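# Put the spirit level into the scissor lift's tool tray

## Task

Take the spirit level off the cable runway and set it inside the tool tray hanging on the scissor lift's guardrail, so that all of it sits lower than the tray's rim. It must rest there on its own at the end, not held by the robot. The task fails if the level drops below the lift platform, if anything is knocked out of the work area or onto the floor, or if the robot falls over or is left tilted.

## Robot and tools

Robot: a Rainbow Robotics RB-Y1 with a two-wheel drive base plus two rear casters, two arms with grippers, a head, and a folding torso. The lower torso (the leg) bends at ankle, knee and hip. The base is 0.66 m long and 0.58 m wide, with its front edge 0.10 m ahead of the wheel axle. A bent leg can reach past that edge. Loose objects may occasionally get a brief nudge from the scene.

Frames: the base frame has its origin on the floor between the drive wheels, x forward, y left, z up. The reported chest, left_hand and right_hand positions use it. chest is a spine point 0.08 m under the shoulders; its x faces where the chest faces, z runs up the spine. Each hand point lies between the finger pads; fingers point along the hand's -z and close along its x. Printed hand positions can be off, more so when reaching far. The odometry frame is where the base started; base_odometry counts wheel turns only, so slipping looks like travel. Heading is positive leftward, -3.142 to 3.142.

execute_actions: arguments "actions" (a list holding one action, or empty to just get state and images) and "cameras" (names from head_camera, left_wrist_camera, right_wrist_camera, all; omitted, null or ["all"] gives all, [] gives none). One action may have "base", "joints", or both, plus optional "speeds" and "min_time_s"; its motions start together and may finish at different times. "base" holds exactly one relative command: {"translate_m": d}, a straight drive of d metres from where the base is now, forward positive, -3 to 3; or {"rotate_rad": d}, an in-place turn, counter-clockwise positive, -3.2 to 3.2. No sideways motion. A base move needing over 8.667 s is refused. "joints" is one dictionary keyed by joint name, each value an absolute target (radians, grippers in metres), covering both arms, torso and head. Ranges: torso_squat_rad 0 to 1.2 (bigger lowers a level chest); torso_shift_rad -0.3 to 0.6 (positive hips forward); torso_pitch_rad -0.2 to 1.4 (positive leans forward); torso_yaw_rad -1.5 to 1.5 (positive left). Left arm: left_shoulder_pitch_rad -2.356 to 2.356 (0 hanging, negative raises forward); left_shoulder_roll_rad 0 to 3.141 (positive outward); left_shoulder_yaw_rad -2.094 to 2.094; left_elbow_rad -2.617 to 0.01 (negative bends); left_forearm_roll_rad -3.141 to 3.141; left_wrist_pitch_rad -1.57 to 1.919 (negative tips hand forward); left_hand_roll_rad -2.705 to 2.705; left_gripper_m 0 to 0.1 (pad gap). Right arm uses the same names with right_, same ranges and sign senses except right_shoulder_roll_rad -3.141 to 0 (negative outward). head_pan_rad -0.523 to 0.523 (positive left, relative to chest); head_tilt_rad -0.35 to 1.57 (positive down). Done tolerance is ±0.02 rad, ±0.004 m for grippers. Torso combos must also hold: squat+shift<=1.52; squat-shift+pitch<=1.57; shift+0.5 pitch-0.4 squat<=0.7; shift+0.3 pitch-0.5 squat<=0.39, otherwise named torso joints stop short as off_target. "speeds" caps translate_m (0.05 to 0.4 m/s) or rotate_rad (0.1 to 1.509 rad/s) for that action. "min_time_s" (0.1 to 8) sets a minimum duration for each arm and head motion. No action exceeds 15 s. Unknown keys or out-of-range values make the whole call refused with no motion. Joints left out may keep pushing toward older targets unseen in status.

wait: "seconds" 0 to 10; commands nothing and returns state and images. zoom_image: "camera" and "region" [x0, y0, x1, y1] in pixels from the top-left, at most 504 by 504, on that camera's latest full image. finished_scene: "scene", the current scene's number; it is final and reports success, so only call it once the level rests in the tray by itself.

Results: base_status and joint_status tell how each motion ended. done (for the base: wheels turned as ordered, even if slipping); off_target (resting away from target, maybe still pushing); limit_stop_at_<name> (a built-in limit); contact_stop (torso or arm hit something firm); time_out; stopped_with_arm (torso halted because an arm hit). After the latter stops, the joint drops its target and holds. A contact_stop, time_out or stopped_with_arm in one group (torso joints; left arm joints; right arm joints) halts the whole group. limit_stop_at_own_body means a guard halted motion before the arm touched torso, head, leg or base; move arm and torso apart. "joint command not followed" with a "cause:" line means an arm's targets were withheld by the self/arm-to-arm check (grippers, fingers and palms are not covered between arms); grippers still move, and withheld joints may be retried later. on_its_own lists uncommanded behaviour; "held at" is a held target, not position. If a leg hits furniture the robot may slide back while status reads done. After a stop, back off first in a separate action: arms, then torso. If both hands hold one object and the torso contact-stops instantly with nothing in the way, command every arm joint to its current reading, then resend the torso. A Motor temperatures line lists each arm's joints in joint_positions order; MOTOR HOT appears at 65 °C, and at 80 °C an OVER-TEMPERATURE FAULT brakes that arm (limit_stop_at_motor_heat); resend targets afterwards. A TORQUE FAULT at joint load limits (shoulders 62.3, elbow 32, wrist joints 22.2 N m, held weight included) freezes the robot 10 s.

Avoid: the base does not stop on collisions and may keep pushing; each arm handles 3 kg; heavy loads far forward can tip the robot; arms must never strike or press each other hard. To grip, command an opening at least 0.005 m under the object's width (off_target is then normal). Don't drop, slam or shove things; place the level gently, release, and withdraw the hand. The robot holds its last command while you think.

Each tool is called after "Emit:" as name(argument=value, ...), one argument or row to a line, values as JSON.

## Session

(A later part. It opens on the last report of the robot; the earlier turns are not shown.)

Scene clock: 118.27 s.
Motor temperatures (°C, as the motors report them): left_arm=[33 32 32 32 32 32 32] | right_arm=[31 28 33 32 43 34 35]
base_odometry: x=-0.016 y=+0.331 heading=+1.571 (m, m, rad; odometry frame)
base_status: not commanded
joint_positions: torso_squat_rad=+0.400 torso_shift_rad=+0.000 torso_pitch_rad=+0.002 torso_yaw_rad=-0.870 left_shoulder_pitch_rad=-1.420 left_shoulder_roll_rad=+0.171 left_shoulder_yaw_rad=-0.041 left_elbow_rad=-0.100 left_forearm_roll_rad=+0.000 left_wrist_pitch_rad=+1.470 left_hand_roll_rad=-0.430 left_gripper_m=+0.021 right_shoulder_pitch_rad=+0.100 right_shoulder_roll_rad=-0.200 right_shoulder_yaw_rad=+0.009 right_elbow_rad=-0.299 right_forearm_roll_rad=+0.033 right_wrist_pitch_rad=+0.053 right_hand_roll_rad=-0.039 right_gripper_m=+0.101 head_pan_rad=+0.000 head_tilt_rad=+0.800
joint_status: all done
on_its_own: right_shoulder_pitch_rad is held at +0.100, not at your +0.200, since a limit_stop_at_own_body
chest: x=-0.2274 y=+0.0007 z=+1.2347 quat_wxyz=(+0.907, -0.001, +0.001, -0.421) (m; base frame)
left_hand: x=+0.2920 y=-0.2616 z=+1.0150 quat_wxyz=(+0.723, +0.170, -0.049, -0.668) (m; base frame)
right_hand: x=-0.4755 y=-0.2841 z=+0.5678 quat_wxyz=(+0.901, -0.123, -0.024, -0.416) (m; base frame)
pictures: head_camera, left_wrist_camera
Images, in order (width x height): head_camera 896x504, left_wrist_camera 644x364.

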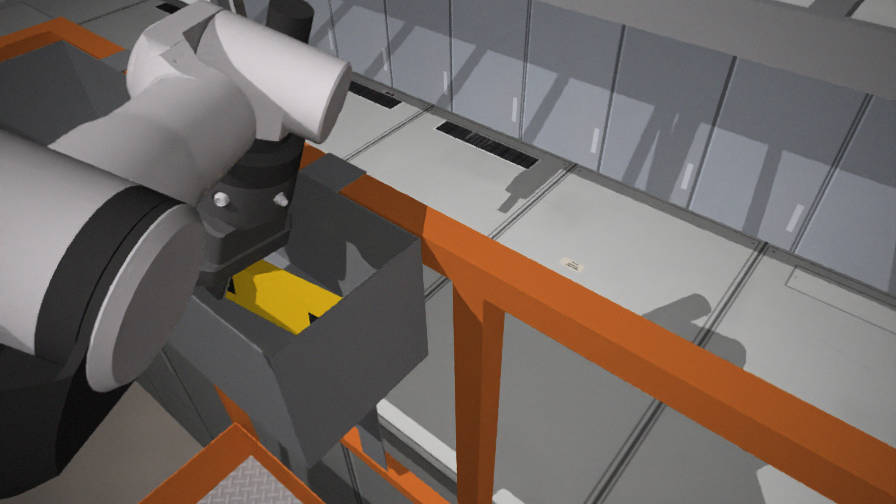

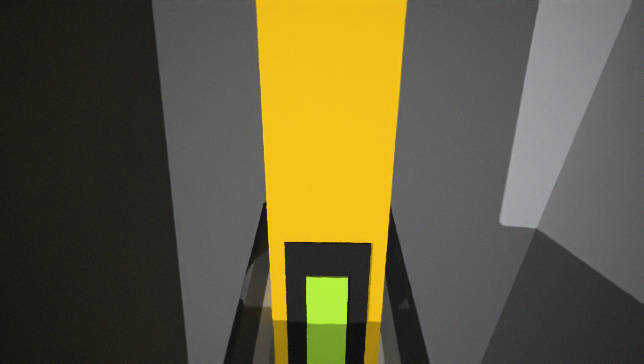

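Emit:
execute_actions(
  actions=[
    {"joints":{"left_shoulder_pitch_rad":-1.34,"left_wrist_pitch_rad":1.39},"min_time_s":2},
  ],
  cameras=["head_camera","left_wrist_camera"],
)

Scene clock: 121.97 s.
Motor temperatures (°C, as the motors report them): left_arm=[33 32 32 32 32 32 32] | right_arm=[31 28 33 32 43 34 35]
base_odometry: x=-0.016 y=+0.331 heading=+1.571 (m, m, rad; odometry frame)
base_status: not commanded
joint_positions: torso_squat_rad=+0.400 torso_shift_rad=+0.000 torso_pitch_rad=+0.001 torso_yaw_rad=-0.870 left_shoulder_pitch_rad=-1.381 left_shoulder_roll_rad=+0.171 left_shoulder_yaw_rad=-0.041 left_elbow_rad=-0.105 left_forearm_roll_rad=-0.001 left_wrist_pitch_rad=+1.423 left_hand_roll_rad=-0.430 left_gripper_m=+0.021 right_shoulder_pitch_rad=+0.100 right_shoulder_roll_rad=-0.200 right_shoulder_yaw_rad=+0.009 right_elbow_rad=-0.299 right_forearm_roll_rad=+0.033 right_wrist_pitch_rad=+0.053 right_hand_roll_rad=-0.039 right_gripper_m=+0.101 head_pan_rad=+0.000 head_tilt_rad=+0.800
joint_status: left_shoulder_pitch_rad contact_stop (moved +0.039 of +0.080); left_wrist_pitch_rad contact_stop_at_left_shoulder_pitch_rad (moved -0.047 of -0.080)
on_its_own: left_shoulder_pitch_rad is held at -1.380, not at your -1.340, since a contact_stop; left_wrist_pitch_rad is held at +1.423, not at your +1.390, since a contact_stop; right_shoulder_pitch_rad is held at +0.100, not at your +0.200, since a limit_stop_at_own_body
chest: x=-0.2277 y=+0.0008 z=+1.2347 quat_wxyz=(+0.907, -0.001, +0.000, -0.421) (m; base frame)
left_hand: x=+0.2957 y=-0.2591 z=+0.9967 quat_wxyz=(+0.722, +0.165, -0.054, -0.669) (m; base frame)
right_hand: x=-0.4756 y=-0.2840 z=+0.5677 quat_wxyz=(+0.900, -0.123, -0.024, -0.417) (m; base frame)
pictures: head_camera, left_wrist_camera
Images, in order (width x height): head_camera 896x504, left_wrist_camera 644x364.

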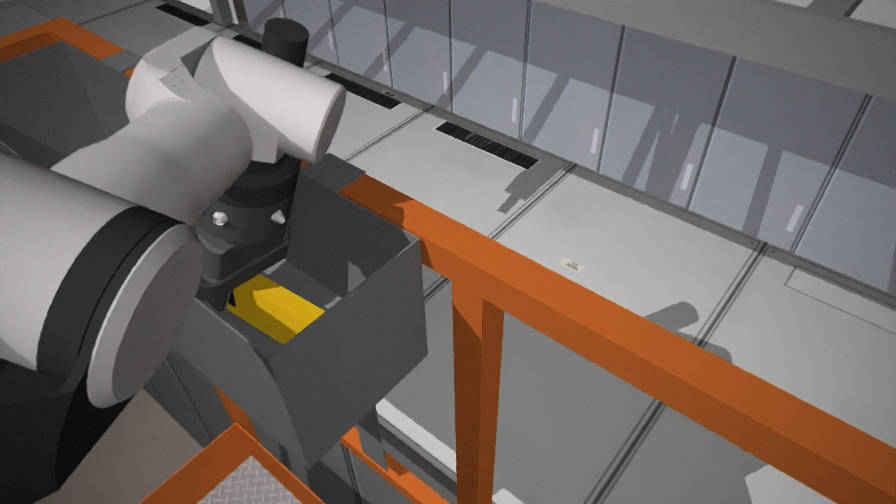

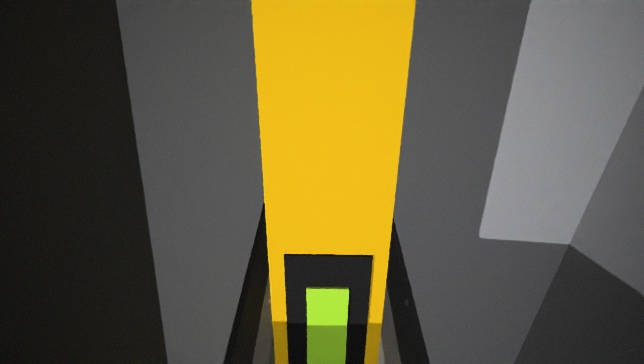

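Touching bottom (or forearm on wall). Release and lift.

Emit:
execute_actions(
  actions=[
    {"joints":{"left_gripper_m":0.055}},
  ],
  cameras=[],
)

Emit:
execute_actions(
  actions=[
    {"joints":{"left_shoulder_pitch_rad":-1.75,"left_wrist_pitch_rad":1.75},"min_time_s":1.5},
  ],
  cameras=["head_camera","left_wrist_camera"],
)

Scene clock: 124.00 s.
Motor temperatures (°C, as the motors report them): left_arm=[33 32 32 32 32 32 32] | right_arm=[31 28 33 32 43 34 35]
base_odometry: x=-0.016 y=+0.331 heading=+1.571 (m, m, rad; odometry frame)
base_status: not commanded
joint_positions: torso_squat_rad=+0.400 torso_shift_rad=+0.000 torso_pitch_rad=+0.001 torso_yaw_rad=-0.870 left_shoulder_pitch_rad=-1.382 left_shoulder_roll_rad=+0.172 left_shoulder_yaw_rad=-0.042 left_elbow_rad=-0.105 left_forearm_roll_rad=-0.001 left_wrist_pitch_rad=+1.423 left_hand_roll_rad=-0.430 left_gripper_m=+0.054 right_shoulder_pitch_rad=+0.100 right_shoulder_roll_rad=-0.200 right_shoulder_yaw_rad=+0.009 right_elbow_rad=-0.299 right_forearm_roll_rad=+0.033 right_wrist_pitch_rad=+0.053 right_hand_roll_rad=-0.039 right_gripper_m=+0.101 head_pan_rad=+0.000 head_tilt_rad=+0.800
joint_status: all done
on_its_own: left_shoulder_pitch_rad is held at -1.380, not at your -1.340, since a contact_stop; left_wrist_pitch_rad is held at +1.423, not at your +1.390, since a contact_stop; right_shoulder_pitch_rad is held at +0.100, not at your +0.200, since a limit_stop_at_own_body
chest: x=-0.2280 y=+0.0009 z=+1.2346 quat_wxyz=(+0.907, -0.001, +0.000, -0.421) (m; base frame)
left_hand: x=+0.2965 y=-0.2592 z=+0.9983 quat_wxyz=(+0.723, +0.166, -0.056, -0.669) (m; base frame)
right_hand: x=-0.4755 y=-0.2841 z=+0.5677 quat_wxyz=(+0.900, -0.123, -0.024, -0.417) (m; base frame)
pictures: none
No camera images: the call's "cameras" was empty. Leave "cameras" out to get every camera's image.

Scene clock: 125.67 s.
Motor temperatures (°C, as the motors report them): left_arm=[33 32 32 32 32 32 32] | right_arm=[31 28 33 32 43 34 35]
base_odometry: x=-0.016 y=+0.331 heading=+1.571 (m, m, rad; odometry frame)
base_status: not commanded
joint_positions: torso_squat_rad=+0.400 torso_shift_rad=+0.000 torso_pitch_rad=+0.001 torso_yaw_rad=-0.870 left_shoulder_pitch_rad=-1.505 left_shoulder_roll_rad=+0.178 left_shoulder_yaw_rad=-0.044 left_elbow_rad=-0.083 left_forearm_roll_rad=-0.003 left_wrist_pitch_rad=+1.566 left_hand_roll_rad=-0.430 left_gripper_m=+0.055 right_shoulder_pitch_rad=+0.100 right_shoulder_roll_rad=-0.200 right_shoulder_yaw_rad=+0.009 right_elbow_rad=-0.299 right_forearm_roll_rad=+0.033 right_wrist_pitch_rad=+0.053 right_hand_roll_rad=-0.039 right_gripper_m=+0.101 head_pan_rad=+0.000 head_tilt_rad=+0.800
joint_status: left_shoulder_pitch_rad contact_stop (moved -0.123 of -0.368); left_wrist_pitch_rad contact_stop_at_left_shoulder_pitch_rad (moved +0.143 of +0.327)
on_its_own: left_shoulder_pitch_rad is held at -1.507, not at your -1.750, since a contact_stop; left_wrist_pitch_rad is held at +1.565, not at your +1.750, since a contact_stop; right_shoulder_pitch_rad is held at +0.100, not at your +0.200, since a limit_stop_at_own_body
chest: x=-0.2276 y=+0.0010 z=+1.2347 quat_wxyz=(+0.907, -0.001, +0.000, -0.421) (m; base frame)
left_hand: x=+0.2868 y=-0.2619 z=+1.0565 quat_wxyz=(+0.726, +0.184, -0.039, -0.662) (m; base frame)
right_hand: x=-0.4755 y=-0.2841 z=+0.5678 quat_wxyz=(+0.901, -0.123, -0.024, -0.416) (m; base frame)
pictures: head_camera, left_wrist_camera
Images, in order (width x height): head_camera 896x504, left_wrist_camera 644x364.

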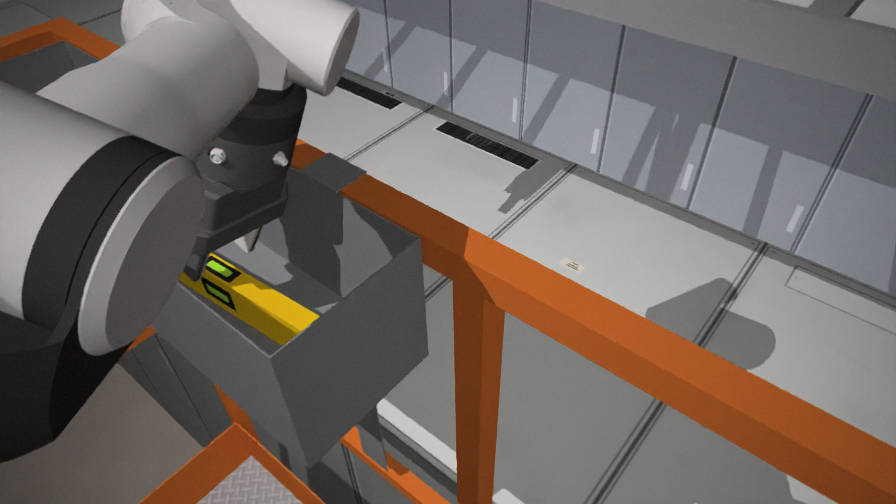

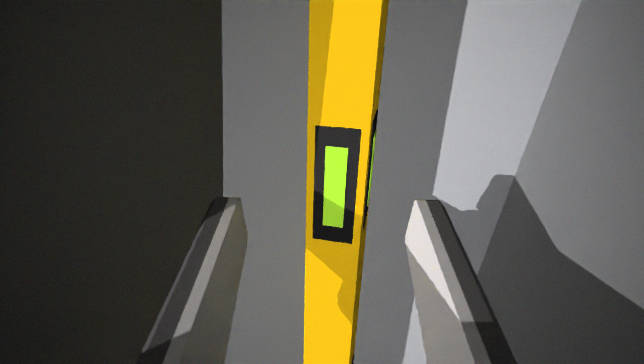

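Emit:
execute_actions(
  actions=[
    {"joints":{"torso_yaw_rad":-0.92,"left_shoulder_pitch_rad":-1.48,"left_gripper_m":0.03}},
  ],
  cameras=[],
)

Emit:
execute_actions(
  actions=[
    {"joints":{"left_shoulder_pitch_rad":-1.85,"left_wrist_pitch_rad":1.8},"min_time_s":1.5},
  ],
  cameras=["head_camera","left_wrist_camera"],
)

Scene clock: 128.33 s.
Motor temperatures (°C, as the motors report them): left_arm=[33 32 32 33 32 33 32] | right_arm=[31 28 33 32 43 34 35]
base_odometry: x=-0.016 y=+0.331 heading=+1.571 (m, m, rad; odometry frame)
base_status: not commanded
joint_positions: torso_squat_rad=+0.400 torso_shift_rad=+0.000 torso_pitch_rad=+0.001 torso_yaw_rad=-0.897 left_shoulder_pitch_rad=-1.477 left_shoulder_roll_rad=+0.182 left_shoulder_yaw_rad=-0.045 left_elbow_rad=-0.081 left_forearm_roll_rad=-0.004 left_wrist_pitch_rad=+1.568 left_hand_roll_rad=-0.430 left_gripper_m=+0.030 right_shoulder_pitch_rad=+0.100 right_shoulder_roll_rad=-0.200 right_shoulder_yaw_rad=+0.009 right_elbow_rad=-0.299 right_forearm_roll_rad=+0.033 right_wrist_pitch_rad=+0.054 right_hand_roll_rad=-0.039 right_gripper_m=+0.101 head_pan_rad=+0.000 head_tilt_rad=+0.800
joint_status: torso_yaw_rad contact_stop (moved -0.027 of -0.050); the others done
on_its_own: torso_yaw_rad is held at -0.898, not at your -0.920, since a contact_stop; left_wrist_pitch_rad is held at +1.565, not at your +1.750, since a contact_stop; right_shoulder_pitch_rad is held at +0.100, not at your +0.200, since a limit_stop_at_own_body
chest: x=-0.2277 y=+0.0017 z=+1.2347 quat_wxyz=(+0.901, -0.001, +0.000, -0.433) (m; base frame)
left_hand: x=+0.2810 y=-0.2642 z=+1.0432 quat_wxyz=(+0.720, +0.187, -0.027, -0.668) (m; base frame)
right_hand: x=-0.4831 y=-0.2771 z=+0.5680 quat_wxyz=(+0.895, -0.123, -0.023, -0.429) (m; base frame)
pictures: none
No camera images: the call's "cameras" was empty. Leave "cameras" out to get every camera's image.

not run: a stop came earlier in this reply.

Emit:
execute_actions(
  actions=[
    {"joints":{"torso_yaw_rad":-0.83}},
  ],
  cameras=[],
)

Emit:
execute_actions(
  actions=[
    {"joints":{"left_shoulder_pitch_rad":-1.85,"left_wrist_pitch_rad":1.8},"min_time_s":1.5},
  ],
  cameras=["head_camera","left_wrist_camera"],
)

Scene clock: 130.47 s.
Motor temperatures (°C, as the motors report them): left_arm=[33 32 32 33 32 33 32] | right_arm=[31 28 33 32 43 34 35]
base_odometry: x=-0.016 y=+0.331 heading=+1.571 (m, m, rad; odometry frame)
base_status: not commanded
joint_positions: torso_squat_rad=+0.400 torso_shift_rad=+0.000 torso_pitch_rad=+0.001 torso_yaw_rad=-0.830 left_shoulder_pitch_rad=-1.480 left_shoulder_roll_rad=+0.176 left_shoulder_yaw_rad=-0.043 left_elbow_rad=-0.085 left_forearm_roll_rad=-0.003 left_wrist_pitch_rad=+1.565 left_hand_roll_rad=-0.430 left_gripper_m=+0.030 right_shoulder_pitch_rad=+0.100 right_shoulder_roll_rad=-0.200 right_shoulder_yaw_rad=+0.009 right_elbow_rad=-0.299 right_forearm_roll_rad=+0.033 right_wrist_pitch_rad=+0.054 right_hand_roll_rad=-0.039 right_gripper_m=+0.101 head_pan_rad=+0.000 head_tilt_rad=+0.800
joint_status: all done
on_its_own: left_wrist_pitch_rad is held at +1.565, not at your +1.750, since a contact_stop; right_shoulder_pitch_rad is held at +0.100, not at your +0.200, since a limit_stop_at_own_body
chest: x=-0.2275 y=+0.0005 z=+1.2347 quat_wxyz=(+0.915, -0.001, +0.001, -0.403) (m; base frame)
left_hand: x=+0.2952 y=-0.2354 z=+1.0438 quat_wxyz=(+0.739, +0.186, -0.024, -0.647) (m; base frame)
right_hand: x=-0.4641 y=-0.2936 z=+0.5677 quat_wxyz=(+0.909, -0.122, -0.026, -0.399) (m; base frame)
pictures: none
No camera images: the call's "cameras" was empty. Leave "cameras" out to get every camera's image.

Scene clock: 132.27 s.
Motor temperatures (°C, as the motors report them): left_arm=[33 32 32 33 32 33 32] | right_arm=[31 28 33 32 43 34 35]
base_odometry: x=-0.016 y=+0.331 heading=+1.571 (m, m, rad; odometry frame)
base_status: not commanded
joint_positions: torso_squat_rad=+0.400 torso_shift_rad=+0.000 torso_pitch_rad=+0.001 torso_yaw_rad=-0.830 left_shoulder_pitch_rad=-1.849 left_shoulder_roll_rad=+0.177 left_shoulder_yaw_rad=-0.043 left_elbow_rad=-0.084 left_forearm_roll_rad=-0.003 left_wrist_pitch_rad=+1.800 left_hand_roll_rad=-0.430 left_gripper_m=+0.030 right_shoulder_pitch_rad=+0.100 right_shoulder_roll_rad=-0.200 right_shoulder_yaw_rad=+0.009 right_elbow_rad=-0.299 right_forearm_roll_rad=+0.033 right_wrist_pitch_rad=+0.054 right_hand_roll_rad=-0.039 right_gripper_m=+0.101 head_pan_rad=+0.000 head_tilt_rad=+0.800
joint_status: all done
on_its_own: right_shoulder_pitch_rad is held at +0.100, not at your +0.200, since a limit_stop_at_own_body
chest: x=-0.2275 y=+0.0007 z=+1.2347 quat_wxyz=(+0.915, -0.001, +0.001, -0.403) (m; base frame)
left_hand: x=+0.2568 y=-0.2777 z=+1.2295 quat_wxyz=(+0.732, +0.197, -0.094, -0.645) (m; base frame)
right_hand: x=-0.4640 y=-0.2936 z=+0.5677 quat_wxyz=(+0.909, -0.122, -0.026, -0.398) (m; base frame)
pictures: head_camera, left_wrist_camera
Images, in order (width x height): head_camera 896x504, left_wrist_camera 644x364.

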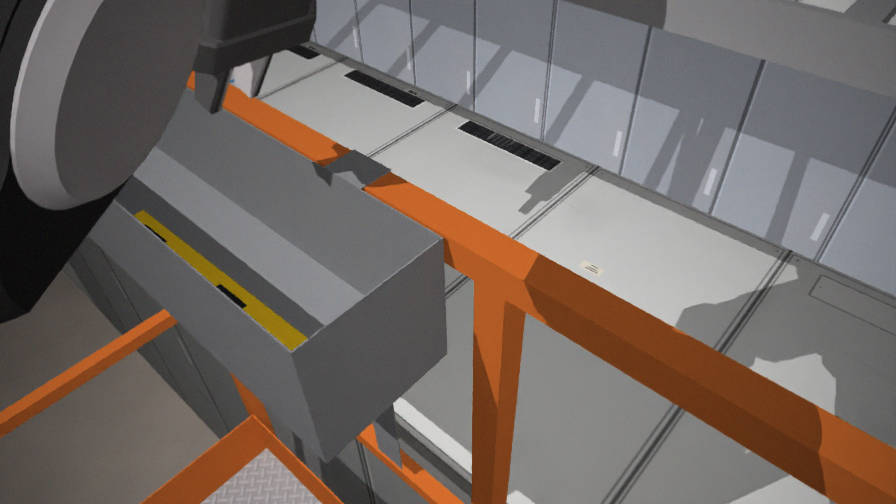

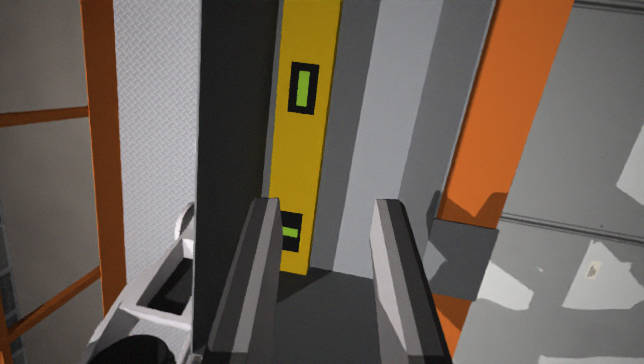

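Emit:
finished_scene(
  scene=1,
)

The scene is finished: the task was done.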